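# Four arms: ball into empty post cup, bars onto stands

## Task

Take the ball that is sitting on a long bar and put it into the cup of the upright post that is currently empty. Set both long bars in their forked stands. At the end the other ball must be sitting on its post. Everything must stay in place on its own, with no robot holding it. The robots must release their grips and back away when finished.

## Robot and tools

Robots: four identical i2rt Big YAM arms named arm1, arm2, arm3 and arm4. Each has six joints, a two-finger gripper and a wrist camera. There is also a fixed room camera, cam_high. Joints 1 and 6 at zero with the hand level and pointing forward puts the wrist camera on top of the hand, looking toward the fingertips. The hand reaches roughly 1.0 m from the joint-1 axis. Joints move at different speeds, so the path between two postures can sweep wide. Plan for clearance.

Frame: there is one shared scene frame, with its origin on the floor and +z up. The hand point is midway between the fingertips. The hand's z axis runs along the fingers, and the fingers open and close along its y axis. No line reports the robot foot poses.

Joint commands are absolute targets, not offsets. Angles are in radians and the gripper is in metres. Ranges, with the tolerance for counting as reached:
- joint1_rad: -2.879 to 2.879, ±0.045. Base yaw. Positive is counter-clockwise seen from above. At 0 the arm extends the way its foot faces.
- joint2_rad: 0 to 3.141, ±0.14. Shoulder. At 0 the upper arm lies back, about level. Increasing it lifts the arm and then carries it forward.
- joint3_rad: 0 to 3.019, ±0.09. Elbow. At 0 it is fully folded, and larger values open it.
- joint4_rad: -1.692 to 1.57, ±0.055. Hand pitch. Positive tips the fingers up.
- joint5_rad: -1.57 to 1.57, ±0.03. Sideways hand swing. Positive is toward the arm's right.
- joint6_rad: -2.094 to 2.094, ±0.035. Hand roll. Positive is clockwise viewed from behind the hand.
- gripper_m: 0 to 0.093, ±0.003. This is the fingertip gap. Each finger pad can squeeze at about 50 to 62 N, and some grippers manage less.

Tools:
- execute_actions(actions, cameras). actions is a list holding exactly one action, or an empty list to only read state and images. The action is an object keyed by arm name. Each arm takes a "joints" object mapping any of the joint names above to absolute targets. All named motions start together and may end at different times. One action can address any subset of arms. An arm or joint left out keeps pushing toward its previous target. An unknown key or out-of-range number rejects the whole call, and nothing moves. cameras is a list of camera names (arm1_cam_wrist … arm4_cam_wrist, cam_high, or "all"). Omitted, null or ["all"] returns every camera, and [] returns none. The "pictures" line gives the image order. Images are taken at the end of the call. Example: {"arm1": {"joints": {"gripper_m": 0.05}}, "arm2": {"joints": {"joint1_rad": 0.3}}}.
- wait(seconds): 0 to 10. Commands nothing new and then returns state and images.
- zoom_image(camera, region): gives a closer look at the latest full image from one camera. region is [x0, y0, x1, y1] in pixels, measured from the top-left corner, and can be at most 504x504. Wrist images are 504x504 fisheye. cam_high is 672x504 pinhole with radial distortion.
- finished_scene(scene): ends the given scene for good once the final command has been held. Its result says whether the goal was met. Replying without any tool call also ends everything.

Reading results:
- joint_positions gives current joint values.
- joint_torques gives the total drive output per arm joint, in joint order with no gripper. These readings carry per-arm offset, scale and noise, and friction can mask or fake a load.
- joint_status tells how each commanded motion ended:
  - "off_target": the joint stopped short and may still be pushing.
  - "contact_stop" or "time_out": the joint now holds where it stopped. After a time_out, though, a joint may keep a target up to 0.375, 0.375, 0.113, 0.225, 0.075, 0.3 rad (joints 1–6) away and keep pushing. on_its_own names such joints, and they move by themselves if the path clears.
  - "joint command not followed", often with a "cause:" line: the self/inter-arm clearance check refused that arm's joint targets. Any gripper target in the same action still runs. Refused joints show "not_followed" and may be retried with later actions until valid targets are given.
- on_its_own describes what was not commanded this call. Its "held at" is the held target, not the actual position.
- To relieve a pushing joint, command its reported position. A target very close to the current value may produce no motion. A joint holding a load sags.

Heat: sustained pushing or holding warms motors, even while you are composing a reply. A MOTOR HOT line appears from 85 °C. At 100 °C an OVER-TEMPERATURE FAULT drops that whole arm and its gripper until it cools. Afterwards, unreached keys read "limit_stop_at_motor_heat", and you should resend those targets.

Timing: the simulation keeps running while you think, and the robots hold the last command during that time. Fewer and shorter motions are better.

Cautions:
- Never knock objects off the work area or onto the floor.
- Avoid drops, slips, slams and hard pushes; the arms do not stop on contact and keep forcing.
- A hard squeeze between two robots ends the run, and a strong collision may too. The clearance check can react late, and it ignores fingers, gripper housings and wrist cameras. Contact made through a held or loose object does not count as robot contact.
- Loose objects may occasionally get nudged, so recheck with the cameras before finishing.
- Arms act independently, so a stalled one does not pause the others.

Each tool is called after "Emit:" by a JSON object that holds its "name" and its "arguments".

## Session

Emit:
{"name": "execute_actions", "arguments": {"actions": [{"arm1":{"joints":{"joint1_rad":0,"joint2_rad":1.3,"joint3_rad":1.5,"joint4_rad":-0.45,"joint5_rad":0,"joint6_rad":0}},"arm3":{"joints":{"joint1_rad":0,"joint2_rad":1.3,"joint3_rad":1.5,"joint4_rad":-0.45,"joint5_rad":0,"joint6_rad":0}},"arm2":{"joints":{"joint1_rad":0,"joint2_rad":1.3,"joint3_rad":1.5,"joint4_rad":-0.45,"joint5_rad":0,"joint6_rad":0}},"arm4":{"joints":{"joint1_rad":0,"joint2_rad":1.3,"joint3_rad":1.5,"joint4_rad":-0.45,"joint5_rad":0,"joint6_rad":0}}}]}}

Scene clock: 1.70 s.
Joint torques (N m, as the arm reports them, + toward a larger angle): arm1=[ -2.03 -12.53  11.67   3.02   0.05   0.04] | arm2=[  0.17 -10.41  13.85   2.57  -0.24  -0.07] | arm3=[  0.93 -12.92  14.26   3.03  -0.09   0.03] | arm4=[ -0.48 -13.34  11.04   3.05  -0.11   0.11]
arm1.joint_positions: joint1_rad=+0.004 joint2_rad=+1.306 joint3_rad=+1.477 joint4_rad=-0.469 joint5_rad=+0.002 joint6_rad=-0.009 gripper_m=+0.095
arm1.joint_status: all done
arm1.hand: x=+0.8509 y=-0.0363 z=+1.3421 quat_wxyz=(-0.010, -0.804, -0.028, +0.594) (m; scene frame)
arm2.joint_positions: joint1_rad=+0.006 joint2_rad=+1.311 joint3_rad=+1.464 joint4_rad=-0.478 joint5_rad=+0.004 joint6_rad=+0.008 gripper_m=+0.094
arm2.joint_status: all done
arm2.hand: x=+0.0051 y=+0.8440 z=+1.2567 quat_wxyz=(-0.415, -0.576, -0.577, +0.404) (m; scene frame)
arm3.joint_positions: joint1_rad=-0.010 joint2_rad=+1.322 joint3_rad=+1.461 joint4_rad=-0.474 joint5_rad=+0.002 joint6_rad=-0.008 gripper_m=+0.094
arm3.joint_status: all done
arm3.hand: x=-0.8435 y=-0.0112 z=+1.3109 quat_wxyz=(-0.578, -0.004, -0.816, +0.010) (m; scene frame)
arm4.joint_positions: joint1_rad=+0.013 joint2_rad=+1.297 joint3_rad=+1.469 joint4_rad=-0.465 joint5_rad=+0.004 joint6_rad=-0.015 gripper_m=+0.094
arm4.joint_status: all done
arm4.hand: x=+0.0147 y=-0.8462 z=+1.2620 quat_wxyz=(-0.427, +0.568, -0.574, -0.408) (m; scene frame)
pictures: arm1_cam_wrist, arm2_cam_wrist, arm3_cam_wrist, arm4_cam_wrist, cam_high
Images, in order (width x height): arm1_cam_wrist 504x504, arm2_cam_wrist 504x504, arm3_cam_wrist 504x504, arm4_cam_wrist 504x504, cam_high 672x504.

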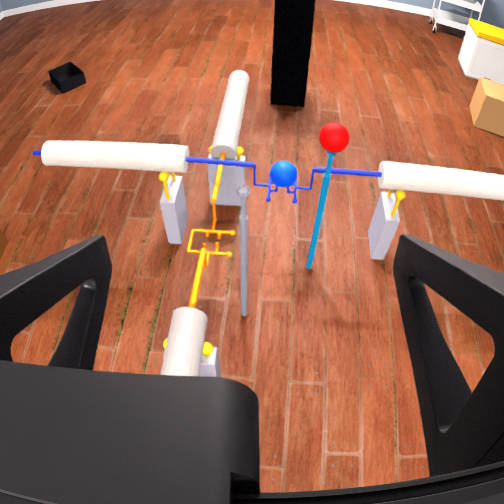

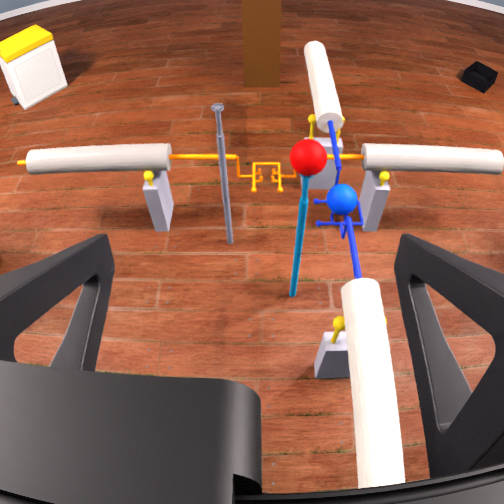

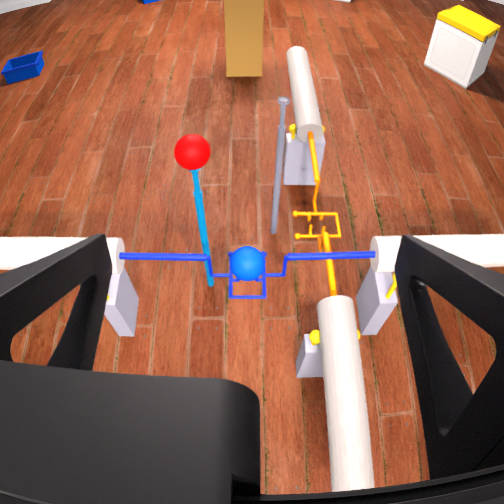

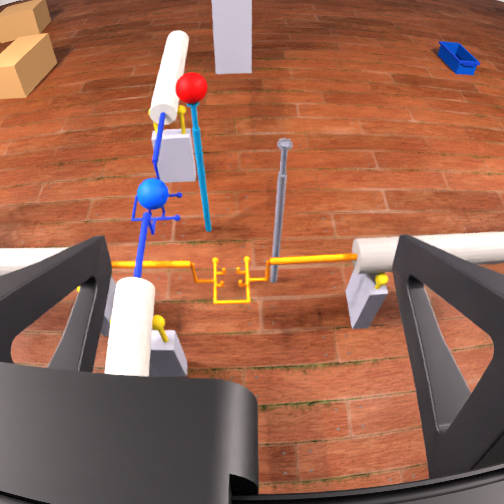

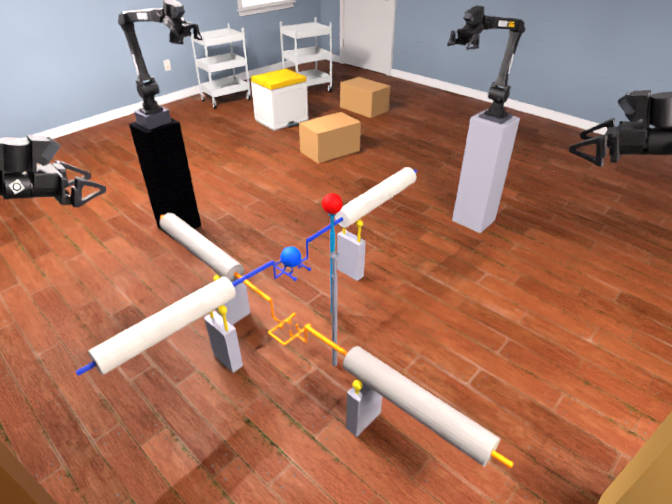

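Emit:
{"name": "execute_actions", "arguments": {"actions": [{"arm2":{"joints":{"joint1_rad":-0.53,"joint2_rad":2.2,"joint3_rad":1.225,"joint4_rad":-0.55,"joint6_rad":-0.535}},"arm4":{"joints":{"joint1_rad":0.59,"joint2_rad":2.21,"joint3_rad":1.21,"joint4_rad":-0.54,"joint6_rad":0.575}}}], "cameras": ["arm2_cam_wrist","arm4_cam_wrist"]}}

Scene clock: 3.57 s.
Joint torques (N m, as the arm reports them, + toward a larger angle): arm1=[ -2.03 -13.44  11.61   2.95   0.05   0.04] | arm2=[  0.84 -14.97   7.42   0.16  -0.13  -0.04] | arm3=[  1.39 -12.45  14.02   2.57  -0.1    0.03] | arm4=[ -0.3  -21.39   5.42   0.46   0.13   0.14]
arm1.joint_positions: joint1_rad=+0.004 joint2_rad=+1.306 joint3_rad=+1.477 joint4_rad=-0.469 joint5_rad=+0.002 joint6_rad=-0.009 gripper_m=+0.095
arm1.joint_status: not commanded
arm1.hand: x=+0.8509 y=-0.0363 z=+1.3421 quat_wxyz=(-0.010, -0.804, -0.028, +0.594) (m; scene frame)
arm2.joint_positions: joint1_rad=-0.533 joint2_rad=+2.204 joint3_rad=+1.201 joint4_rad=-0.542 joint5_rad=+0.001 joint6_rad=-0.527 gripper_m=+0.094
arm2.joint_status: all done
arm2.hand: x=-0.2550 y=+1.0082 z=+0.5905 quat_wxyz=(-0.002, -0.706, -0.709, +0.006) (m; scene frame)
arm3.joint_positions: joint1_rad=-0.010 joint2_rad=+1.322 joint3_rad=+1.461 joint4_rad=-0.474 joint5_rad=+0.002 joint6_rad=-0.008 gripper_m=+0.094
arm3.joint_status: not commanded
arm3.hand: x=-0.8435 y=-0.0112 z=+1.3109 quat_wxyz=(-0.578, -0.004, -0.816, +0.010) (m; scene frame)
arm4.joint_positions: joint1_rad=+0.602 joint2_rad=+2.213 joint3_rad=+1.189 joint4_rad=-0.539 joint5_rad=-0.001 joint6_rad=+0.560 gripper_m=+0.094
arm4.joint_status: all done
arm4.hand: x=-0.2695 y=-1.0273 z=+0.5774 quat_wxyz=(+0.004, +0.709, -0.705, +0.001) (m; scene frame)
pictures: arm2_cam_wrist, arm4_cam_wrist
Images, in order (width x height): arm2_cam_wrist 504x504, arm4_cam_wrist 504x504.

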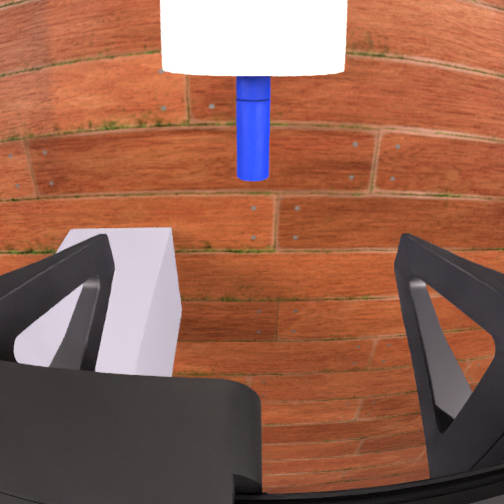

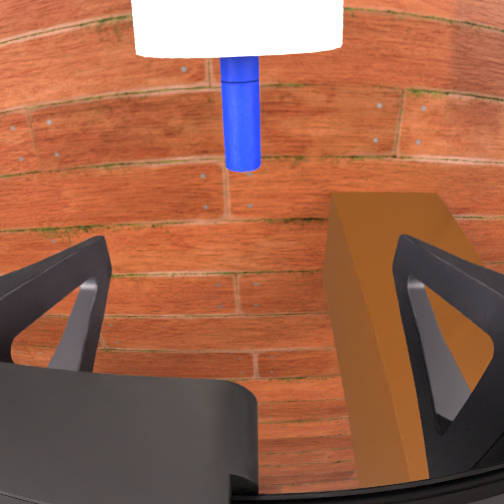

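Same position within a few mm; reusing the grasp.

Emit:
{"name": "execute_actions", "arguments": {"actions": [{"arm2":{"joints":{"joint2_rad":2.37,"joint3_rad":1.29,"joint4_rad":-0.435}},"arm4":{"joints":{"joint2_rad":2.36,"joint3_rad":1.262,"joint4_rad":-0.44}}}], "cameras": []}}

Emit:
{"name": "execute_actions", "arguments": {"actions": [{"arm2":{"joints":{"joint2_rad":2.527,"joint3_rad":1.354,"joint4_rad":-0.345}},"arm4":{"joints":{"joint2_rad":2.5,"joint3_rad":1.318,"joint4_rad":-0.355}}}], "cameras": []}}

Emit:
{"name": "execute_actions", "arguments": {"actions": [{"arm2":{"joints":{"gripper_m":0}},"arm4":{"joints":{"gripper_m":0}}}], "cameras": ["arm2_cam_wrist","arm4_cam_wrist"]}}

Scene clock: 5.10 s.
Joint torques (N m, as the arm reports them, + toward a larger angle): arm1=[ -2.06 -13.63  11.53   2.94   0.06   0.05] | arm2=[  1.25 -16.34   5.55   0.92  -0.14  -0.05] | arm3=[  2.12 -13.13  13.69   2.8   -0.07  -0.13] | arm4=[ -0.46 -22.97   3.82   0.71   0.12   0.16]
arm1.joint_positions: joint1_rad=+0.004 joint2_rad=+1.306 joint3_rad=+1.477 joint4_rad=-0.469 joint5_rad=+0.002 joint6_rad=-0.009 gripper_m=+0.095
arm1.joint_status: not commanded
arm1.hand: x=+0.8509 y=-0.0363 z=+1.3421 quat_wxyz=(-0.010, -0.804, -0.028, +0.594) (m; scene frame)
arm2.joint_positions: joint1_rad=-0.533 joint2_rad=+2.386 joint3_rad=+1.278 joint4_rad=-0.449 joint5_rad=+0.001 joint6_rad=-0.527 gripper_m=+0.094
arm2.joint_status: all done
arm2.hand: x=-0.2573 y=+1.0040 z=+0.5158 quat_wxyz=(+0.000, -0.705, -0.709, +0.001) (m; scene frame)
arm3.joint_positions: joint1_rad=-0.010 joint2_rad=+1.322 joint3_rad=+1.461 joint4_rad=-0.474 joint5_rad=+0.002 joint6_rad=-0.008 gripper_m=+0.094
arm3.joint_status: not commanded
arm3.hand: x=-0.8435 y=-0.0112 z=+1.3109 quat_wxyz=(-0.578, -0.004, -0.816, +0.010) (m; scene frame)
arm4.joint_positions: joint1_rad=+0.602 joint2_rad=+2.373 joint3_rad=+1.253 joint4_rad=-0.446 joint5_rad=-0.001 joint6_rad=+0.560 gripper_m=+0.094
arm4.joint_status: all done
arm4.hand: x=-0.2725 y=-1.0234 z=+0.5118 quat_wxyz=(+0.004, +0.709, -0.705, +0.002) (m; scene frame)
pictures: none
No camera images: the call's "cameras" was empty. Leave "cameras" out to get every camera's image.

Scene clock: 6.23 s.
Joint torques (N m, as the arm reports them, + toward a larger angle): arm1=[ -2.01 -13.49  11.58   2.93   0.05   0.04] | arm2=[  1.19 -16.84   4.59   0.91  -0.15  -0.01] | arm3=[  1.16 -12.5   13.72   2.73  -0.1    0.  ] | arm4=[ -0.26 -23.23   3.44   0.71   0.14   0.14]
arm1.joint_positions: joint1_rad=+0.004 joint2_rad=+1.306 joint3_rad=+1.477 joint4_rad=-0.469 joint5_rad=+0.002 joint6_rad=-0.009 gripper_m=+0.095
arm1.joint_status: not commanded
arm1.hand: x=+0.8509 y=-0.0363 z=+1.3421 quat_wxyz=(-0.010, -0.804, -0.028, +0.594) (m; scene frame)
arm2.joint_positions: joint1_rad=-0.533 joint2_rad=+2.543 joint3_rad=+1.345 joint4_rad=-0.360 joint5_rad=+0.001 joint6_rad=-0.530 gripper_m=+0.094
arm2.joint_status: all done
arm2.hand: x=-0.2553 y=+1.0075 z=+0.4488 quat_wxyz=(+0.000, -0.704, -0.710, +0.000) (m; scene frame)
arm3.joint_positions: joint1_rad=-0.010 joint2_rad=+1.322 joint3_rad=+1.461 joint4_rad=-0.474 joint5_rad=+0.002 joint6_rad=-0.008 gripper_m=+0.094
arm3.joint_status: not commanded
arm3.hand: x=-0.8435 y=-0.0112 z=+1.3109 quat_wxyz=(-0.578, -0.004, -0.816, +0.010) (m; scene frame)
arm4.joint_positions: joint1_rad=+0.602 joint2_rad=+2.510 joint3_rad=+1.310 joint4_rad=-0.360 joint5_rad=-0.001 joint6_rad=+0.560 gripper_m=+0.094
arm4.joint_status: all done
arm4.hand: x=-0.2722 y=-1.0246 z=+0.4538 quat_wxyz=(+0.004, +0.709, -0.705, +0.000) (m; scene frame)
pictures: none
No camera images: the call's "cameras" was empty. Leave "cameras" out to get every camera's image.

Scene clock: 6.97 s.
Joint torques (N m, as the arm reports them, + toward a larger angle): arm1=[ -1.99 -13.66  11.51   2.95   0.05   0.04] | arm2=[  0.71 -16.95   4.53   0.76  -0.35  -0.04] | arm3=[  1.52 -12.71  13.72   2.9   -0.11  -0.01] | arm4=[ -0.37 -23.1    3.23   0.56   0.35   0.11]
arm1.joint_positions: joint1_rad=+0.004 joint2_rad=+1.306 joint3_rad=+1.477 joint4_rad=-0.469 joint5_rad=+0.002 joint6_rad=-0.009 gripper_m=+0.095
arm1.joint_status: not commanded
arm1.hand: x=+0.8509 y=-0.0363 z=+1.3421 quat_wxyz=(-0.010, -0.804, -0.028, +0.594) (m; scene frame)
arm2.joint_positions: joint1_rad=-0.534 joint2_rad=+2.543 joint3_rad=+1.345 joint4_rad=-0.357 joint5_rad=+0.005 joint6_rad=-0.531 gripper_m=+0.019
arm2.joint_status: gripper_m off_target (ended at +0.019, target +0.000)
arm2.hand: x=-0.2568 y=+1.0074 z=+0.4488 quat_wxyz=(+0.002, -0.705, -0.710, +0.002) (m; scene frame)
arm3.joint_positions: joint1_rad=-0.010 joint2_rad=+1.322 joint3_rad=+1.461 joint4_rad=-0.474 joint5_rad=+0.002 joint6_rad=-0.008 gripper_m=+0.094
arm3.joint_status: not commanded
arm3.hand: x=-0.8435 y=-0.0112 z=+1.3109 quat_wxyz=(-0.578, -0.004, -0.816, +0.010) (m; scene frame)
arm4.joint_positions: joint1_rad=+0.603 joint2_rad=+2.510 joint3_rad=+1.311 joint4_rad=-0.356 joint5_rad=-0.006 joint6_rad=+0.560 gripper_m=+0.018
arm4.joint_status: gripper_m off_target (ended at +0.018, target +0.000)
arm4.hand: x=-0.2739 y=-1.0244 z=+0.4539 quat_wxyz=(+0.006, +0.709, -0.705, -0.003) (m; scene frame)
pictures: arm2_cam_wrist, arm4_cam_wrist
Images, in order (width x height): arm2_cam_wrist 504x504, arm4_cam_wrist 504x504.

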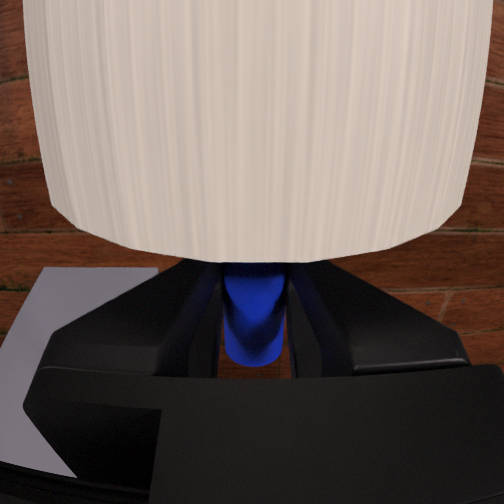

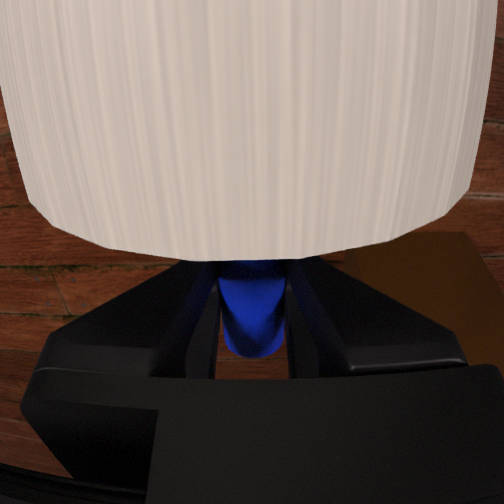

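Emit:
{"name": "execute_actions", "arguments": {"actions": [{"arm2":{"joints":{"joint2_rad":2.25,"joint3_rad":1.255,"joint4_rad":-0.5}},"arm4":{"joints":{"joint2_rad":2.26,"joint3_rad":1.24,"joint4_rad":-0.5}}}], "cameras": []}}

Emit:
{"name": "execute_actions", "arguments": {"actions": [{"arm2":{"joints":{"joint2_rad":2.02,"joint3_rad":1.23,"joint4_rad":-0.7}},"arm4":{"joints":{"joint2_rad":2.03,"joint3_rad":1.22,"joint4_rad":-0.7}}}], "cameras": []}}

Emit:
{"name": "execute_actions", "arguments": {"actions": [{"arm2":{"joints":{"joint2_rad":1.845,"joint3_rad":1.28,"joint4_rad":-0.91}},"arm4":{"joints":{"joint2_rad":1.855,"joint3_rad":1.265,"joint4_rad":-0.915}}}], "cameras": []}}

Emit:
{"name": "execute_actions", "arguments": {"actions": [{"arm2":{"joints":{"joint1_rad":-0.49,"joint2_rad":1.85,"joint3_rad":1.57,"joint4_rad":-1.185,"joint6_rad":-0.49}},"arm4":{"joints":{"joint1_rad":0.655,"joint2_rad":1.61,"joint3_rad":1.17,"joint4_rad":-1.08,"joint6_rad":0.62}}}], "cameras": []}}

Emit:
{"name": "execute_actions", "arguments": {"actions": [{"arm2":{"joints":{"joint1_rad":-0.445,"joint2_rad":1.93,"joint3_rad":1.835,"joint4_rad":-1.375,"joint6_rad":-0.445}},"arm4":{"joints":{"joint1_rad":0.735,"joint2_rad":1.425,"joint3_rad":1.105,"joint4_rad":-1.21,"joint6_rad":0.7}},"arm1":{"joints":{"joint4_rad":-0.35}},"arm3":{"joints":{"joint4_rad":-0.35}}}], "cameras": ["arm1_cam_wrist","arm3_cam_wrist","cam_high"]}}

Scene clock: 8.87 s.
Joint torques (N m, as the arm reports them, + toward a larger angle): arm1=[ -2.16 -13.6   11.51   2.97   0.05   0.05] | arm2=[  1.04 -18.47   6.76   0.32  -0.22  -0.02] | arm3=[  0.85 -12.02  13.78   2.78  -0.1    0.03] | arm4=[  0.38 -24.16   4.75   0.49   0.15   0.21]
arm1.joint_positions: joint1_rad=+0.004 joint2_rad=+1.306 joint3_rad=+1.477 joint4_rad=-0.469 joint5_rad=+0.002 joint6_rad=-0.009 gripper_m=+0.095
arm1.joint_status: not commanded
arm1.hand: x=+0.8509 y=-0.0363 z=+1.3421 quat_wxyz=(-0.010, -0.804, -0.028, +0.594) (m; scene frame)
arm2.joint_positions: joint1_rad=-0.534 joint2_rad=+2.297 joint3_rad=+1.233 joint4_rad=-0.499 joint5_rad=+0.002 joint6_rad=-0.531 gripper_m=+0.019
arm2.joint_status: all done
arm2.hand: x=-0.2547 y=+1.0099 z=+0.5515 quat_wxyz=(+0.001, -0.704, -0.710, -0.002) (m; scene frame)
arm3.joint_positions: joint1_rad=-0.010 joint2_rad=+1.322 joint3_rad=+1.461 joint4_rad=-0.474 joint5_rad=+0.002 joint6_rad=-0.008 gripper_m=+0.094
arm3.joint_status: not commanded
arm3.hand: x=-0.8435 y=-0.0112 z=+1.3109 quat_wxyz=(-0.578, -0.004, -0.816, +0.010) (m; scene frame)
arm4.joint_positions: joint1_rad=+0.592 joint2_rad=+2.287 joint3_rad=+1.223 joint4_rad=-0.502 joint5_rad=-0.002 joint6_rad=+0.552 gripper_m=+0.018
arm4.joint_status: all done
arm4.hand: x=-0.2676 y=-1.0211 z=+0.5480 quat_wxyz=(+0.005, +0.708, -0.706, +0.003) (m; scene frame)
pictures: none
No camera images: the call's "cameras" was empty. Leave "cameras" out to get every camera's image.

Scene clock: 9.90 s.
Joint torques (N m, as the arm reports them, + toward a larger angle): arm1=[ -1.86 -13.62  11.55   2.98   0.05   0.04] | arm2=[  1.24 -16.84   9.09   0.61  -0.3   -0.02] | arm3=[  1.57 -13.11  13.7    2.72  -0.07   0.03] | arm4=[  0.23 -22.65   6.71   0.87   0.22   0.22]
arm1.joint_positions: joint1_rad=+0.004 joint2_rad=+1.306 joint3_rad=+1.477 joint4_rad=-0.469 joint5_rad=+0.002 joint6_rad=-0.009 gripper_m=+0.095
arm1.joint_status: not commanded
arm1.hand: x=+0.8509 y=-0.0363 z=+1.3421 quat_wxyz=(-0.010, -0.804, -0.028, +0.594) (m; scene frame)
arm2.joint_positions: joint1_rad=-0.536 joint2_rad=+2.055 joint3_rad=+1.199 joint4_rad=-0.707 joint5_rad=+0.004 joint6_rad=-0.533 gripper_m=+0.019
arm2.joint_status: all done
arm2.hand: x=-0.2565 y=+1.0103 z=+0.6624 quat_wxyz=(+0.002, -0.705, -0.709, -0.002) (m; scene frame)
arm3.joint_positions: joint1_rad=-0.010 joint2_rad=+1.322 joint3_rad=+1.461 joint4_rad=-0.474 joint5_rad=+0.002 joint6_rad=-0.008 gripper_m=+0.094
arm3.joint_status: not commanded
arm3.hand: x=-0.8435 y=-0.0112 z=+1.3109 quat_wxyz=(-0.578, -0.004, -0.816, +0.010) (m; scene frame)
arm4.joint_positions: joint1_rad=+0.595 joint2_rad=+2.053 joint3_rad=+1.194 joint4_rad=-0.708 joint5_rad=-0.003 joint6_rad=+0.552 gripper_m=+0.018
arm4.joint_status: all done
arm4.hand: x=-0.2693 y=-1.0208 z=+0.6557 quat_wxyz=(+0.006, +0.710, -0.705, +0.003) (m; scene frame)
pictures: none
No camera images: the call's "cameras" was empty. Leave "cameras" out to get every camera's image.

Scene clock: 11.03 s.
Joint torques (N m, as the arm reports them, + toward a larger angle): arm1=[ -2.04 -13.72  11.55   2.94   0.04   0.03] | arm2=[  1.12 -15.29  12.87   0.01   0.03   0.02] | arm3=[  0.83 -12.79  13.85   2.71  -0.16  -0.11] | arm4=[ -0.11 -20.86   9.34   0.07  -0.02   0.24]
arm1.joint_positions: joint1_rad=+0.004 joint2_rad=+1.306 joint3_rad=+1.477 joint4_rad=-0.469 joint5_rad=+0.002 joint6_rad=-0.009 gripper_m=+0.095
arm1.joint_status: not commanded
arm1.hand: x=+0.8509 y=-0.0363 z=+1.3421 quat_wxyz=(-0.010, -0.804, -0.028, +0.594) (m; scene frame)
arm2.joint_positions: joint1_rad=-0.532 joint2_rad=+1.870 joint3_rad=+1.220 joint4_rad=-0.900 joint5_rad=-0.002 joint6_rad=-0.533 gripper_m=+0.019
arm2.joint_status: all done
arm2.hand: x=-0.2531 y=+1.0099 z=+0.7582 quat_wxyz=(-0.003, -0.703, -0.711, +0.004) (m; scene frame)
arm3.joint_positions: joint1_rad=-0.010 joint2_rad=+1.322 joint3_rad=+1.461 joint4_rad=-0.474 joint5_rad=+0.002 joint6_rad=-0.008 gripper_m=+0.094
arm3.joint_status: not commanded
arm3.hand: x=-0.8435 y=-0.0112 z=+1.3109 quat_wxyz=(-0.578, -0.004, -0.816, +0.010) (m; scene frame)
arm4.joint_positions: joint1_rad=+0.595 joint2_rad=+1.873 joint3_rad=+1.215 joint4_rad=-0.906 joint5_rad=+0.002 joint6_rad=+0.552 gripper_m=+0.018
arm4.joint_status: all done
arm4.hand: x=-0.2661 y=-1.0229 z=+0.7491 quat_wxyz=(+0.003, +0.710, -0.705, +0.002) (m; scene frame)
pictures: none
No camera images: the call's "cameras" was empty. Leave "cameras" out to get every camera's image.

Scene clock: 12.23 s.
Joint torques (N m, as the arm reports them, + toward a larger angle): arm1=[ -1.98 -13.7   11.54   2.92   0.04   0.05] | arm2=[  0.79 -17.83  15.06  -0.08  -0.09   0.01] | arm3=[  1.26 -13.07  13.82   2.75  -0.11   0.03] | arm4=[  0.49 -18.19   8.27   0.55   0.1    0.21]
arm1.joint_positions: joint1_rad=+0.004 joint2_rad=+1.306 joint3_rad=+1.477 joint4_rad=-0.469 joint5_rad=+0.002 joint6_rad=-0.009 gripper_m=+0.095
arm1.joint_status: not commanded
arm1.hand: x=+0.8509 y=-0.0363 z=+1.3421 quat_wxyz=(-0.010, -0.804, -0.028, +0.594) (m; scene frame)
arm2.joint_positions: joint1_rad=-0.489 joint2_rad=+1.892 joint3_rad=+1.495 joint4_rad=-1.170 joint5_rad=+0.000 joint6_rad=-0.488 gripper_m=+0.019
arm2.joint_status: all done
arm2.hand: x=-0.2583 y=+0.9533 z=+0.8367 quat_wxyz=(+0.001, -0.704, -0.710, -0.005) (m; scene frame)
arm3.joint_positions: joint1_rad=-0.010 joint2_rad=+1.322 joint3_rad=+1.461 joint4_rad=-0.474 joint5_rad=+0.002 joint6_rad=-0.008 gripper_m=+0.094
arm3.joint_status: not commanded
arm3.hand: x=-0.8435 y=-0.0112 z=+1.3109 quat_wxyz=(-0.578, -0.004, -0.816, +0.010) (m; scene frame)
arm4.joint_positions: joint1_rad=+0.653 joint2_rad=+1.633 joint3_rad=+1.146 joint4_rad=-1.080 joint5_rad=+0.001 joint6_rad=+0.598 gripper_m=+0.018
arm4.joint_status: all done
arm4.hand: x=-0.2609 y=-1.0800 z=+0.8371 quat_wxyz=(+0.004, +0.714, -0.701, +0.003) (m; scene frame)
pictures: none
No camera images: the call's "cameras" was empty. Leave "cameras" out to get every camera's image.

Scene clock: 13.33 s.
Joint torques (N m, as the arm reports them, + toward a larger angle): arm1=[ -2.07 -13.52  11.54   3.07   0.05   0.04] | arm2=[  0.1  -19.04  15.1   -0.36   0.    -0.03] | arm3=[  0.34 -12.67  14.02   2.94  -0.12  -0.05] | arm4=[  0.88 -14.92   8.36   0.24   0.     0.28]
arm1.joint_positions: joint1_rad=+0.004 joint2_rad=+1.306 joint3_rad=+1.477 joint4_rad=-0.371 joint5_rad=+0.002 joint6_rad=-0.009 gripper_m=+0.095
arm1.joint_status: all done
arm1.hand: x=+0.8449 y=-0.0368 z=+1.3654 quat_wxyz=(-0.011, -0.774, -0.027, +0.632) (m; scene frame)
arm2.joint_positions: joint1_rad=-0.439 joint2_rad=+1.977 joint3_rad=+1.764 joint4_rad=-1.354 joint5_rad=-0.002 joint6_rad=-0.440 gripper_m=+0.019
arm2.joint_status: all done
arm2.hand: x=-0.2535 y=+0.8955 z=+0.8867 quat_wxyz=(+0.000, -0.703, -0.711, -0.005) (m; scene frame)
arm3.joint_positions: joint1_rad=-0.010 joint2_rad=+1.322 joint3_rad=+1.461 joint4_rad=-0.376 joint5_rad=+0.002 joint6_rad=-0.008 gripper_m=+0.094
arm3.joint_status: all done
arm3.hand: x=-0.8365 y=-0.0113 z=+1.3340 quat_wxyz=(-0.617, -0.004, -0.787, +0.011) (m; scene frame)
arm4.joint_positions: joint1_rad=+0.725 joint2_rad=+1.443 joint3_rad=+1.085 joint4_rad=-1.207 joint5_rad=+0.002 joint6_rad=+0.673 gripper_m=+0.018
arm4.joint_status: all done
arm4.hand: x=-0.2537 y=-1.1387 z=+0.8932 quat_wxyz=(+0.004, +0.713, -0.702, +0.003) (m; scene frame)
pictures: arm1_cam_wrist, arm3_cam_wrist, cam_high
Images, in order (width x height): arm1_cam_wrist 504x504, arm3_cam_wrist 504x504, cam_high 672x504.

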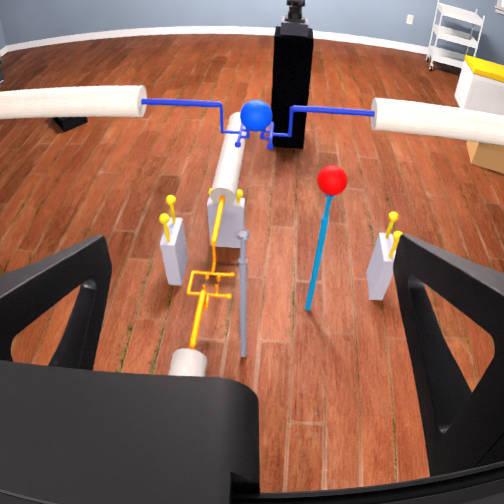

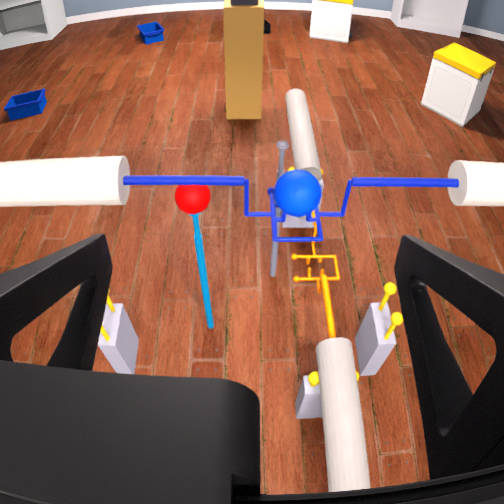

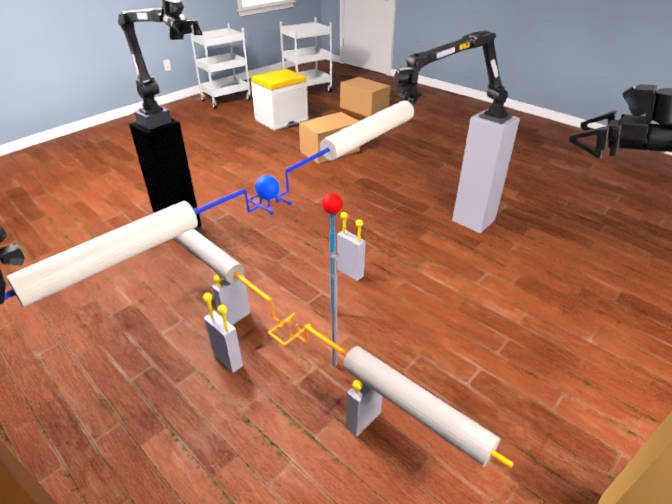

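Emit:
{"name": "execute_actions", "arguments": {"actions": [{"arm4":{"joints":{"joint1_rad":0.45,"joint2_rad":1.235,"joint3_rad":0.9,"joint4_rad":-1.19,"joint6_rad":0.4}},"arm2":{"joints":{"joint1_rad":-0.235,"joint2_rad":1.825,"joint3_rad":1.675,"joint4_rad":-1.33,"joint6_rad":-0.235}}}], "cameras": []}}

Emit:
{"name": "execute_actions", "arguments": {"actions": [{"arm4":{"joints":{"joint1_rad":0.04,"joint2_rad":1.15,"joint3_rad":0.835,"joint4_rad":-1.21,"joint6_rad":-0.01}},"arm2":{"joints":{"joint1_rad":-0.008,"joint2_rad":1.79,"joint3_rad":1.62,"joint4_rad":-1.31,"joint6_rad":-0.008}}}], "cameras": []}}

Emit:
{"name": "execute_actions", "arguments": {"actions": [{"arm4":{"joints":{"joint1_rad":-0.325,"joint2_rad":1.22,"joint3_rad":0.905,"joint4_rad":-1.195,"joint6_rad":-0.375}},"arm2":{"joints":{"joint1_rad":0.2,"joint2_rad":1.825,"joint3_rad":1.69,"joint4_rad":-1.335,"joint6_rad":0.2}}}], "cameras": ["arm1_cam_wrist","arm3_cam_wrist","cam_high"]}}

Scene clock: 15.20 s.
Joint torques (N m, as the arm reports them, + toward a larger angle): arm1=[ -2.02 -13.63  11.48   3.07   0.05   0.05] | arm2=[  0.17 -20.38  11.43  -0.05   0.15  -0.08] | arm3=[  1.94 -13.18  13.81   3.    -0.11  -0.06] | arm4=[  0.09 -11.27   8.98  -0.26  -0.26  -0.05]
arm1.joint_positions: joint1_rad=+0.004 joint2_rad=+1.306 joint3_rad=+1.477 joint4_rad=-0.371 joint5_rad=+0.002 joint6_rad=-0.009 gripper_m=+0.095
arm1.joint_status: not commanded
arm1.hand: x=+0.8449 y=-0.0368 z=+1.3654 quat_wxyz=(-0.011, -0.774, -0.027, +0.632) (m; scene frame)
arm2.joint_positions: joint1_rad=-0.230 joint2_rad=+1.890 joint3_rad=+1.650 joint4_rad=-1.320 joint5_rad=-0.004 joint6_rad=-0.228 gripper_m=+0.019
arm2.joint_status: all done
arm2.hand: x=-0.1271 y=+0.8835 z=+0.8947 quat_wxyz=(-0.003, -0.704, -0.710, -0.002) (m; scene frame)
arm3.joint_positions: joint1_rad=-0.010 joint2_rad=+1.322 joint3_rad=+1.461 joint4_rad=-0.376 joint5_rad=+0.002 joint6_rad=-0.008 gripper_m=+0.094
arm3.joint_status: not commanded
arm3.hand: x=-0.8365 y=-0.0113 z=+1.3340 quat_wxyz=(-0.617, -0.004, -0.787, +0.011) (m; scene frame)
arm4.joint_positions: joint1_rad=+0.453 joint2_rad=+1.251 joint3_rad=+0.872 joint4_rad=-1.171 joint5_rad=+0.009 joint6_rad=+0.402 gripper_m=+0.018
arm4.joint_status: all done
arm4.hand: x=-0.1305 y=-1.1482 z=+0.8826 quat_wxyz=(-0.003, +0.712, -0.702, -0.003) (m; scene frame)
pictures: none
No camera images: the call's "cameras" was empty. Leave "cameras" out to get every camera's image.

Scene clock: 16.50 s.
Joint torques (N m, as the arm reports them, + toward a larger angle): arm1=[ -2.14 -13.64  11.54   3.05   0.05   0.04] | arm2=[  0.13 -20.48  11.08  -0.13  -0.1   -0.01] | arm3=[  1.23 -12.7   13.8    3.01  -0.08  -0.03] | arm4=[ -0.69 -10.58   8.23  -0.25  -0.24  -0.16]
arm1.joint_positions: joint1_rad=+0.004 joint2_rad=+1.306 joint3_rad=+1.477 joint4_rad=-0.371 joint5_rad=+0.002 joint6_rad=-0.009 gripper_m=+0.095
arm1.joint_status: not commanded
arm1.hand: x=+0.8449 y=-0.0368 z=+1.3654 quat_wxyz=(-0.011, -0.774, -0.027, +0.632) (m; scene frame)
arm2.joint_positions: joint1_rad=-0.008 joint2_rad=+1.864 joint3_rad=+1.598 joint4_rad=-1.291 joint5_rad=+0.001 joint6_rad=-0.003 gripper_m=+0.019
arm2.joint_status: all done
arm2.hand: x=+0.0000 y=+0.8806 z=+0.8903 quat_wxyz=(-0.003, -0.705, -0.709, -0.001) (m; scene frame)
arm3.joint_positions: joint1_rad=-0.010 joint2_rad=+1.322 joint3_rad=+1.461 joint4_rad=-0.376 joint5_rad=+0.002 joint6_rad=-0.008 gripper_m=+0.094
arm3.joint_status: not commanded
arm3.hand: x=-0.8365 y=-0.0113 z=+1.3340 quat_wxyz=(-0.617, -0.004, -0.787, +0.011) (m; scene frame)
arm4.joint_positions: joint1_rad=+0.049 joint2_rad=+1.173 joint3_rad=+0.817 joint4_rad=-1.194 joint5_rad=+0.007 joint6_rad=-0.001 gripper_m=+0.018
arm4.joint_status: all done
arm4.hand: x=-0.0023 y=-1.1473 z=+0.8856 quat_wxyz=(-0.005, +0.712, -0.702, +0.000) (m; scene frame)
pictures: none
No camera images: the call's "cameras" was empty. Leave "cameras" out to get every camera's image.

Scene clock: 17.73 s.
Joint torques (N m, as the arm reports them, + toward a larger angle): arm1=[ -2.06 -13.46  11.53   3.04   0.05   0.03] | arm2=[  1.34 -17.24  13.95  -0.28  -0.28  -0.01] | arm3=[  0.19 -12.59  14.19   3.04  -0.16  -0.04] | arm4=[ -1.13 -10.99   9.26  -0.47  -0.12  -0.21]
arm1.joint_positions: joint1_rad=+0.004 joint2_rad=+1.306 joint3_rad=+1.477 joint4_rad=-0.371 joint5_rad=+0.002 joint6_rad=-0.009 gripper_m=+0.095
arm1.joint_status: not commanded
arm1.hand: x=+0.8449 y=-0.0368 z=+1.3654 quat_wxyz=(-0.011, -0.774, -0.027, +0.632) (m; scene frame)
arm2.joint_positions: joint1_rad=+0.197 joint2_rad=+1.864 joint3_rad=+1.635 joint4_rad=-1.314 joint5_rad=+0.005 joint6_rad=+0.203 gripper_m=+0.019
arm2.joint_status: all done
arm2.hand: x=+0.1158 y=+0.8852 z=+0.9053 quat_wxyz=(-0.009, -0.706, -0.708, +0.004) (m; scene frame)
arm3.joint_positions: joint1_rad=-0.010 joint2_rad=+1.322 joint3_rad=+1.461 joint4_rad=-0.376 joint5_rad=+0.002 joint6_rad=-0.008 gripper_m=+0.094
arm3.joint_status: not commanded
arm3.hand: x=-0.8365 y=-0.0113 z=+1.3340 quat_wxyz=(-0.617, -0.004, -0.787, +0.011) (m; scene frame)
arm4.joint_positions: joint1_rad=-0.312 joint2_rad=+1.240 joint3_rad=+0.873 joint4_rad=-1.175 joint5_rad=+0.003 joint6_rad=-0.361 gripper_m=+0.018
arm4.joint_status: all done
arm4.hand: x=+0.1123 y=-1.1412 z=+0.8866 quat_wxyz=(-0.009, +0.712, -0.702, +0.000) (m; scene frame)
pictures: arm1_cam_wrist, arm3_cam_wrist, cam_high
Images, in order (width x height): arm1_cam_wrist 504x504, arm3_cam_wrist 504x504, cam_high 672x504.

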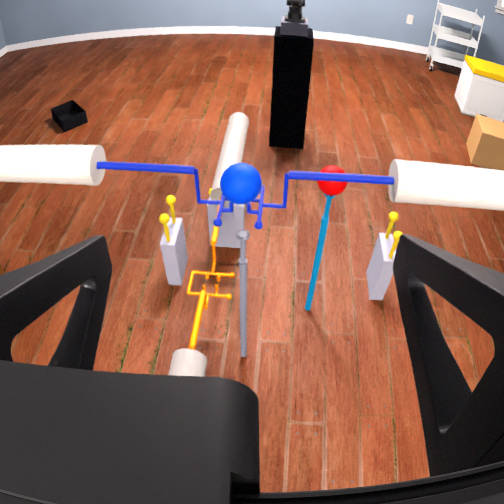

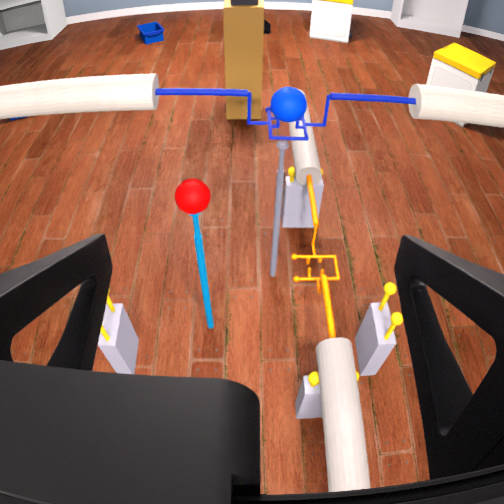

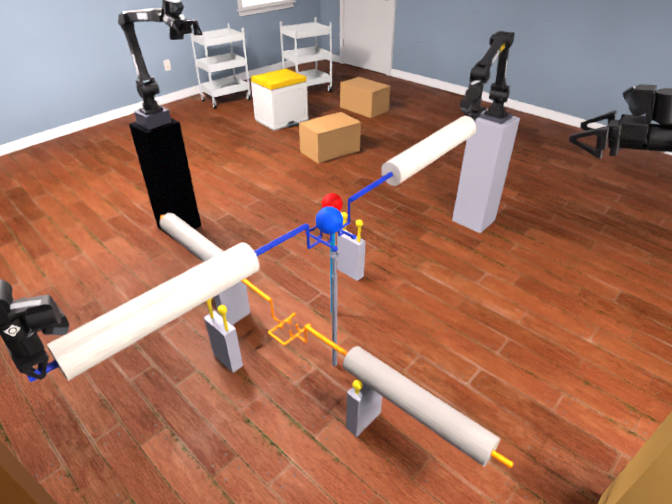

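Emit:
{"name": "execute_actions", "arguments": {"actions": [{"arm4":{"joints":{"joint1_rad":-0.36,"joint2_rad":1.315,"joint3_rad":0.872,"joint4_rad":-1.078,"joint6_rad":-0.4}},"arm2":{"joints":{"joint1_rad":0.227,"joint2_rad":1.86,"joint3_rad":1.573,"joint4_rad":-1.215,"joint6_rad":0.222}}}], "cameras": ["arm1_cam_wrist","arm3_cam_wrist","cam_high"]}}

Emit:
{"name": "zoom_image", "arguments": {"camera": "arm1_cam_wrist", "region": [170, 150, 320, 280]}}

Emit:
{"name": "zoom_image", "arguments": {"camera": "arm3_cam_wrist", "region": [220, 70, 350, 190]}}

Emit:
{"name": "zoom_image", "arguments": {"camera": "cam_high", "region": [275, 190, 395, 300]}}

Scene clock: 19.53 s.
Joint torques (N m, as the arm reports them, + toward a larger angle): arm1=[ -1.95 -13.73  11.55   3.07   0.05   0.05] | arm2=[  1.24 -18.37  11.21   0.4   -0.28   0.04] | arm3=[  0.69 -13.11  13.92   3.01  -0.07   0.03] | arm4=[ -0.64 -13.8    7.58  -0.09  -0.11  -0.11]
arm1.joint_positions: joint1_rad=+0.004 joint2_rad=+1.306 joint3_rad=+1.477 joint4_rad=-0.371 joint5_rad=+0.002 joint6_rad=-0.009 gripper_m=+0.095
arm1.joint_status: not commanded
arm1.hand: x=+0.8449 y=-0.0368 z=+1.3654 quat_wxyz=(-0.011, -0.774, -0.027, +0.632) (m; scene frame)
arm2.joint_positions: joint1_rad=+0.219 joint2_rad=+1.906 joint3_rad=+1.547 joint4_rad=-1.217 joint5_rad=+0.005 joint6_rad=+0.219 gripper_m=+0.019
arm2.joint_status: all done
arm2.hand: x=+0.1267 y=+0.8970 z=+0.8499 quat_wxyz=(+0.005, -0.704, -0.711, -0.006) (m; scene frame)
arm3.joint_positions: joint1_rad=-0.010 joint2_rad=+1.322 joint3_rad=+1.461 joint4_rad=-0.376 joint5_rad=+0.002 joint6_rad=-0.008 gripper_m=+0.094
arm3.joint_status: not commanded
arm3.hand: x=-0.8365 y=-0.0113 z=+1.3340 quat_wxyz=(-0.617, -0.004, -0.787, +0.011) (m; scene frame)
arm4.joint_positions: joint1_rad=-0.344 joint2_rad=+1.345 joint3_rad=+0.858 joint4_rad=-1.068 joint5_rad=+0.003 joint6_rad=-0.394 gripper_m=+0.018
arm4.joint_status: all done
arm4.hand: x=+0.1290 y=-1.1291 z=+0.8485 quat_wxyz=(-0.003, +0.712, -0.702, +0.003) (m; scene frame)
pictures: arm1_cam_wrist, arm3_cam_wrist, cam_high
Images, in order (width x height): arm1_cam_wrist 504x504, arm3_cam_wrist 504x504, cam_high 672x504.

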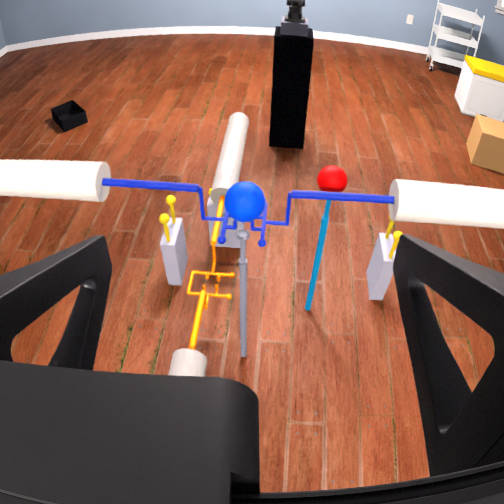

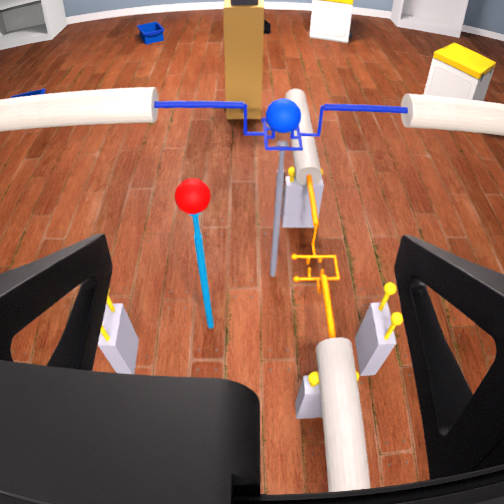

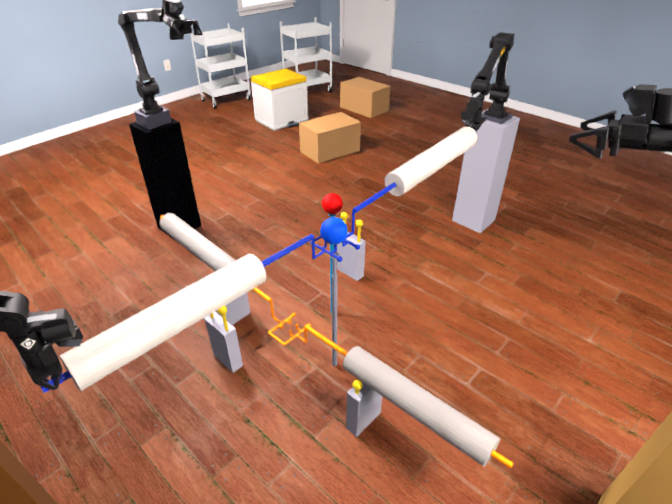

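Region (170, 150, 320, 280) of arm1_cam_wrist's 504x504 image, scaled by 3.360, with more detail than that image has; it fills the top 437 rows of this view, and the rest is white.

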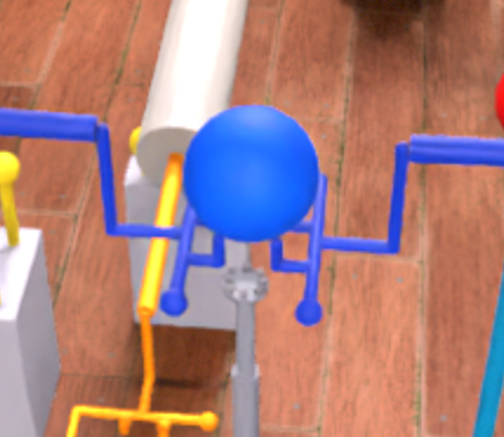

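Region (220, 70, 350, 190) of arm3_cam_wrist's 504x504 image, scaled by 3.877, with more detail than that image has; it fills the top 465 rows of this view, and the rest is white.

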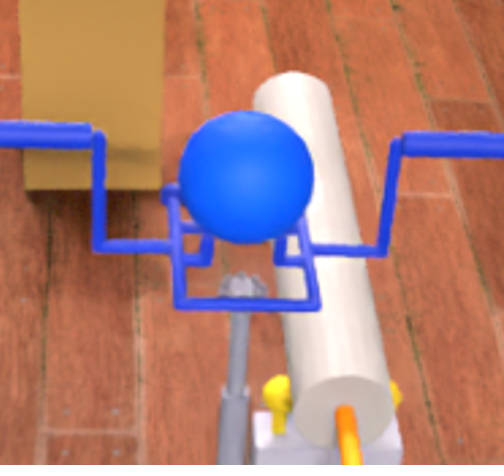

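Region (275, 190, 395, 300) of cam_high's 672x504 image, scaled by 4.200, with more detail than that image has; it fills the top 462 rows of this view, and the rest is white.

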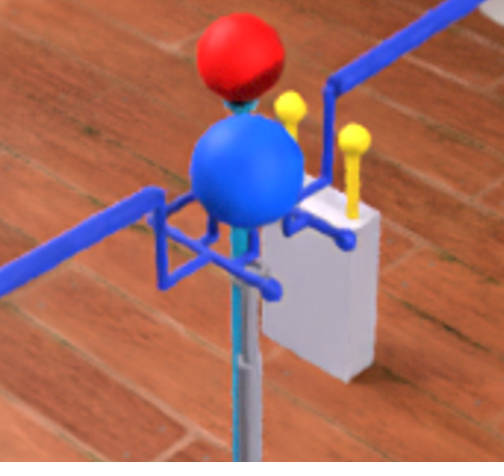

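Emit:
{"name": "execute_actions", "arguments": {"actions": [{"arm4":{"joints":{"joint1_rad":-0.38,"joint2_rad":1.382,"joint3_rad":0.806,"joint4_rad":-0.945,"joint6_rad":-0.418}},"arm2":{"joints":{"joint1_rad":0.238,"joint2_rad":1.902,"joint3_rad":1.532,"joint4_rad":-1.118,"joint6_rad":0.23}}}], "cameras": ["arm1_cam_wrist","arm3_cam_wrist"]}}

Emit:
{"name": "zoom_image", "arguments": {"camera": "arm1_cam_wrist", "region": [170, 150, 320, 280]}}

Emit:
{"name": "zoom_image", "arguments": {"camera": "arm3_cam_wrist", "region": [220, 70, 350, 190]}}

Scene clock: 21.00 s.
Joint torques (N m, as the arm reports them, + toward a larger angle): arm1=[ -2.06 -13.61  11.52   3.08   0.06   0.04] | arm2=[  1.98 -18.51  10.81   0.64  -0.32   0.08] | arm3=[  1.37 -12.52  13.79   2.78  -0.08  -0.05] | arm4=[ -1.15 -13.49   7.38   0.11  -0.1   -0.13]
arm1.joint_positions: joint1_rad=+0.004 joint2_rad=+1.306 joint3_rad=+1.477 joint4_rad=-0.371 joint5_rad=+0.002 joint6_rad=-0.009 gripper_m=+0.095
arm1.joint_status: not commanded
arm1.hand: x=+0.8449 y=-0.0368 z=+1.3654 quat_wxyz=(-0.011, -0.774, -0.027, +0.632) (m; scene frame)
arm2.joint_positions: joint1_rad=+0.224 joint2_rad=+1.941 joint3_rad=+1.508 joint4_rad=-1.125 joint5_rad=+0.005 joint6_rad=+0.225 gripper_m=+0.019
arm2.joint_status: all done
arm2.hand: x=+0.1309 y=+0.8926 z=+0.8175 quat_wxyz=(-0.003, -0.704, -0.710, -0.001) (m; scene frame)
arm3.joint_positions: joint1_rad=-0.010 joint2_rad=+1.322 joint3_rad=+1.461 joint4_rad=-0.376 joint5_rad=+0.002 joint6_rad=-0.008 gripper_m=+0.094
arm3.joint_status: not commanded
arm3.hand: x=-0.8365 y=-0.0113 z=+1.3340 quat_wxyz=(-0.617, -0.004, -0.787, +0.011) (m; scene frame)
arm4.joint_positions: joint1_rad=-0.360 joint2_rad=+1.405 joint3_rad=+0.791 joint4_rad=-0.937 joint5_rad=+0.003 joint6_rad=-0.410 gripper_m=+0.018
arm4.joint_status: all done
arm4.hand: x=+0.1336 y=-1.1329 z=+0.8077 quat_wxyz=(-0.005, +0.712, -0.702, +0.003) (m; scene frame)
pictures: arm1_cam_wrist, arm3_cam_wrist
Images, in order (width x height): arm1_cam_wrist 504x504, arm3_cam_wrist 504x504.

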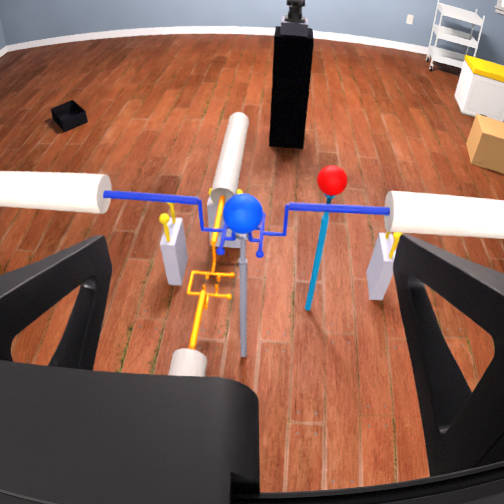

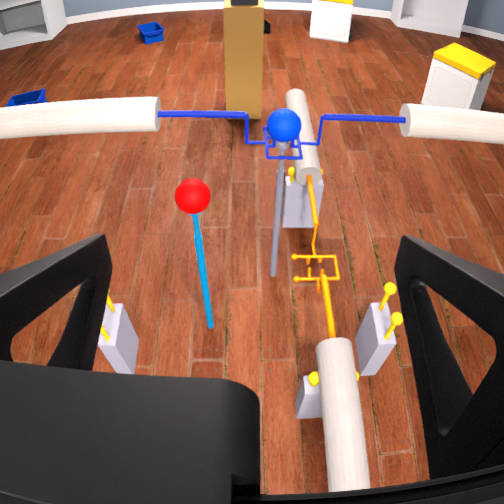

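Region (170, 150, 320, 280) of arm1_cam_wrist's 504x504 image, scaled by 3.360, with more detail than that image has; it fills the top 437 rows of this view, and the rest is white.

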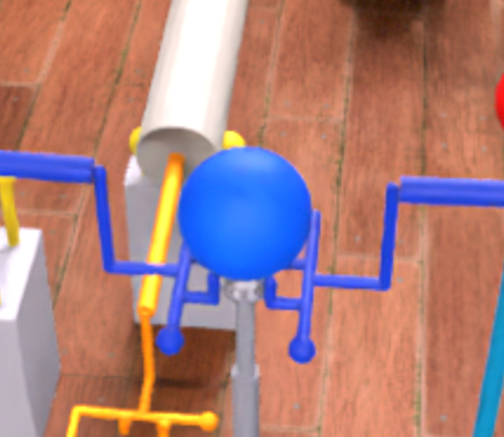

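Region (220, 70, 350, 190) of arm3_cam_wrist's 504x504 image, scaled by 3.877, with more detail than that image has; it fills the top 465 rows of this view, and the rest is white.

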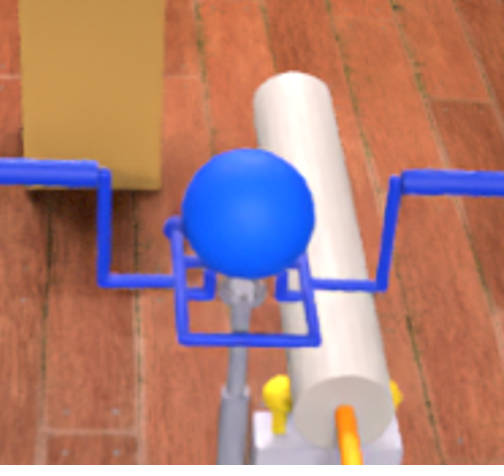

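Emit:
{"name": "execute_actions", "arguments": {"actions": [{"arm4":{"joints":{"joint2_rad":1.433,"joint3_rad":0.776,"joint4_rad":-0.868}},"arm2":{"joints":{"joint2_rad":1.942,"joint3_rad":1.497,"joint4_rad":-1.043}}}], "cameras": []}}

Emit:
{"name": "execute_actions", "arguments": {"actions": [{"arm4":{"joints":{"joint2_rad":1.522,"joint3_rad":0.733,"joint4_rad":-0.733}},"arm2":{"joints":{"joint2_rad":1.997,"joint3_rad":1.462,"joint4_rad":-0.953}}}], "cameras": ["arm1_cam_wrist","arm3_cam_wrist"]}}

Scene clock: 22.17 s.
Joint torques (N m, as the arm reports them, + toward a larger angle): arm1=[ -1.96 -13.57  11.55   3.04   0.06   0.05] | arm2=[  2.13 -17.61  10.14   0.82  -0.32   0.03] | arm3=[  1.36 -13.16  13.73   2.73  -0.12  -0.02] | arm4=[ -0.7  -13.18   6.69   0.48  -0.11  -0.14]
arm1.joint_positions: joint1_rad=+0.004 joint2_rad=+1.306 joint3_rad=+1.477 joint4_rad=-0.371 joint5_rad=+0.002 joint6_rad=-0.009 gripper_m=+0.095
arm1.joint_status: not commanded
arm1.hand: x=+0.8449 y=-0.0368 z=+1.3654 quat_wxyz=(-0.011, -0.774, -0.027, +0.632) (m; scene frame)
arm2.joint_positions: joint1_rad=+0.225 joint2_rad=+1.975 joint3_rad=+1.476 joint4_rad=-1.057 joint5_rad=+0.005 joint6_rad=+0.226 gripper_m=+0.019
arm2.joint_status: all done
arm2.hand: x=+0.1318 y=+0.8929 z=+0.7877 quat_wxyz=(-0.004, -0.704, -0.710, +0.000) (m; scene frame)
arm3.joint_positions: joint1_rad=-0.010 joint2_rad=+1.322 joint3_rad=+1.461 joint4_rad=-0.376 joint5_rad=+0.002 joint6_rad=-0.008 gripper_m=+0.094
arm3.joint_status: not commanded
arm3.hand: x=-0.8365 y=-0.0113 z=+1.3340 quat_wxyz=(-0.617, -0.004, -0.787, +0.011) (m; scene frame)
arm4.joint_positions: joint1_rad=-0.361 joint2_rad=+1.450 joint3_rad=+0.765 joint4_rad=-0.866 joint5_rad=+0.003 joint6_rad=-0.411 gripper_m=+0.018
arm4.joint_status: all done
arm4.hand: x=+0.1340 y=-1.1327 z=+0.7855 quat_wxyz=(-0.005, +0.712, -0.702, +0.003) (m; scene frame)
pictures: none
No camera images: the call's "cameras" was empty. Leave "cameras" out to get every camera's image.

Scene clock: 23.03 s.
Joint torques (N m, as the arm reports them, + toward a larger angle): arm1=[ -2.07 -13.6   11.52   3.05   0.05   0.04] | arm2=[  1.81 -18.38   9.62   0.73  -0.28   0.07] | arm3=[  0.31 -13.19  13.83   2.73  -0.08   0.04] | arm4=[ -1.08 -14.04   5.75   0.37  -0.11  -0.14]
arm1.joint_positions: joint1_rad=+0.004 joint2_rad=+1.306 joint3_rad=+1.477 joint4_rad=-0.371 joint5_rad=+0.002 joint6_rad=-0.009 gripper_m=+0.095
arm1.joint_status: not commanded
arm1.hand: x=+0.8449 y=-0.0368 z=+1.3654 quat_wxyz=(-0.011, -0.774, -0.027, +0.632) (m; scene frame)
arm2.joint_positions: joint1_rad=+0.225 joint2_rad=+2.031 joint3_rad=+1.442 joint4_rad=-0.966 joint5_rad=+0.005 joint6_rad=+0.226 gripper_m=+0.019
arm2.joint_status: all done
arm2.hand: x=+0.1322 y=+0.8931 z=+0.7458 quat_wxyz=(-0.004, -0.704, -0.710, +0.000) (m; scene frame)
arm3.joint_positions: joint1_rad=-0.010 joint2_rad=+1.322 joint3_rad=+1.461 joint4_rad=-0.376 joint5_rad=+0.002 joint6_rad=-0.008 gripper_m=+0.094
arm3.joint_status: not commanded
arm3.hand: x=-0.8365 y=-0.0113 z=+1.3340 quat_wxyz=(-0.617, -0.004, -0.787, +0.011) (m; scene frame)
arm4.joint_positions: joint1_rad=-0.361 joint2_rad=+1.543 joint3_rad=+0.724 joint4_rad=-0.730 joint5_rad=+0.003 joint6_rad=-0.411 gripper_m=+0.018
arm4.joint_status: all done
arm4.hand: x=+0.1347 y=-1.1322 z=+0.7444 quat_wxyz=(-0.006, +0.712, -0.702, +0.003) (m; scene frame)
pictures: arm1_cam_wrist, arm3_cam_wrist
Images, in order (width x height): arm1_cam_wrist 504x504, arm3_cam_wrist 504x504.

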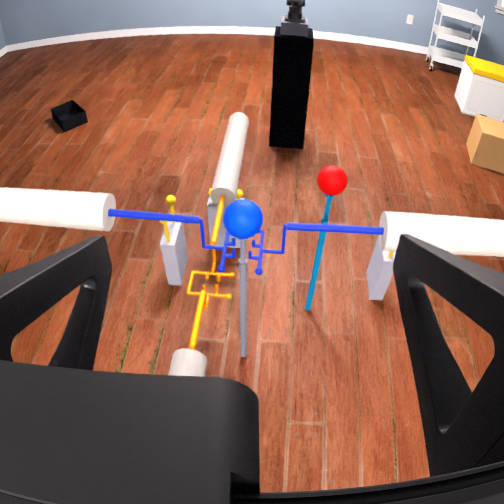

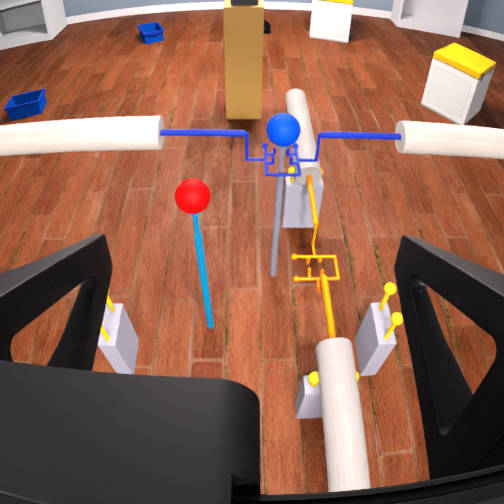

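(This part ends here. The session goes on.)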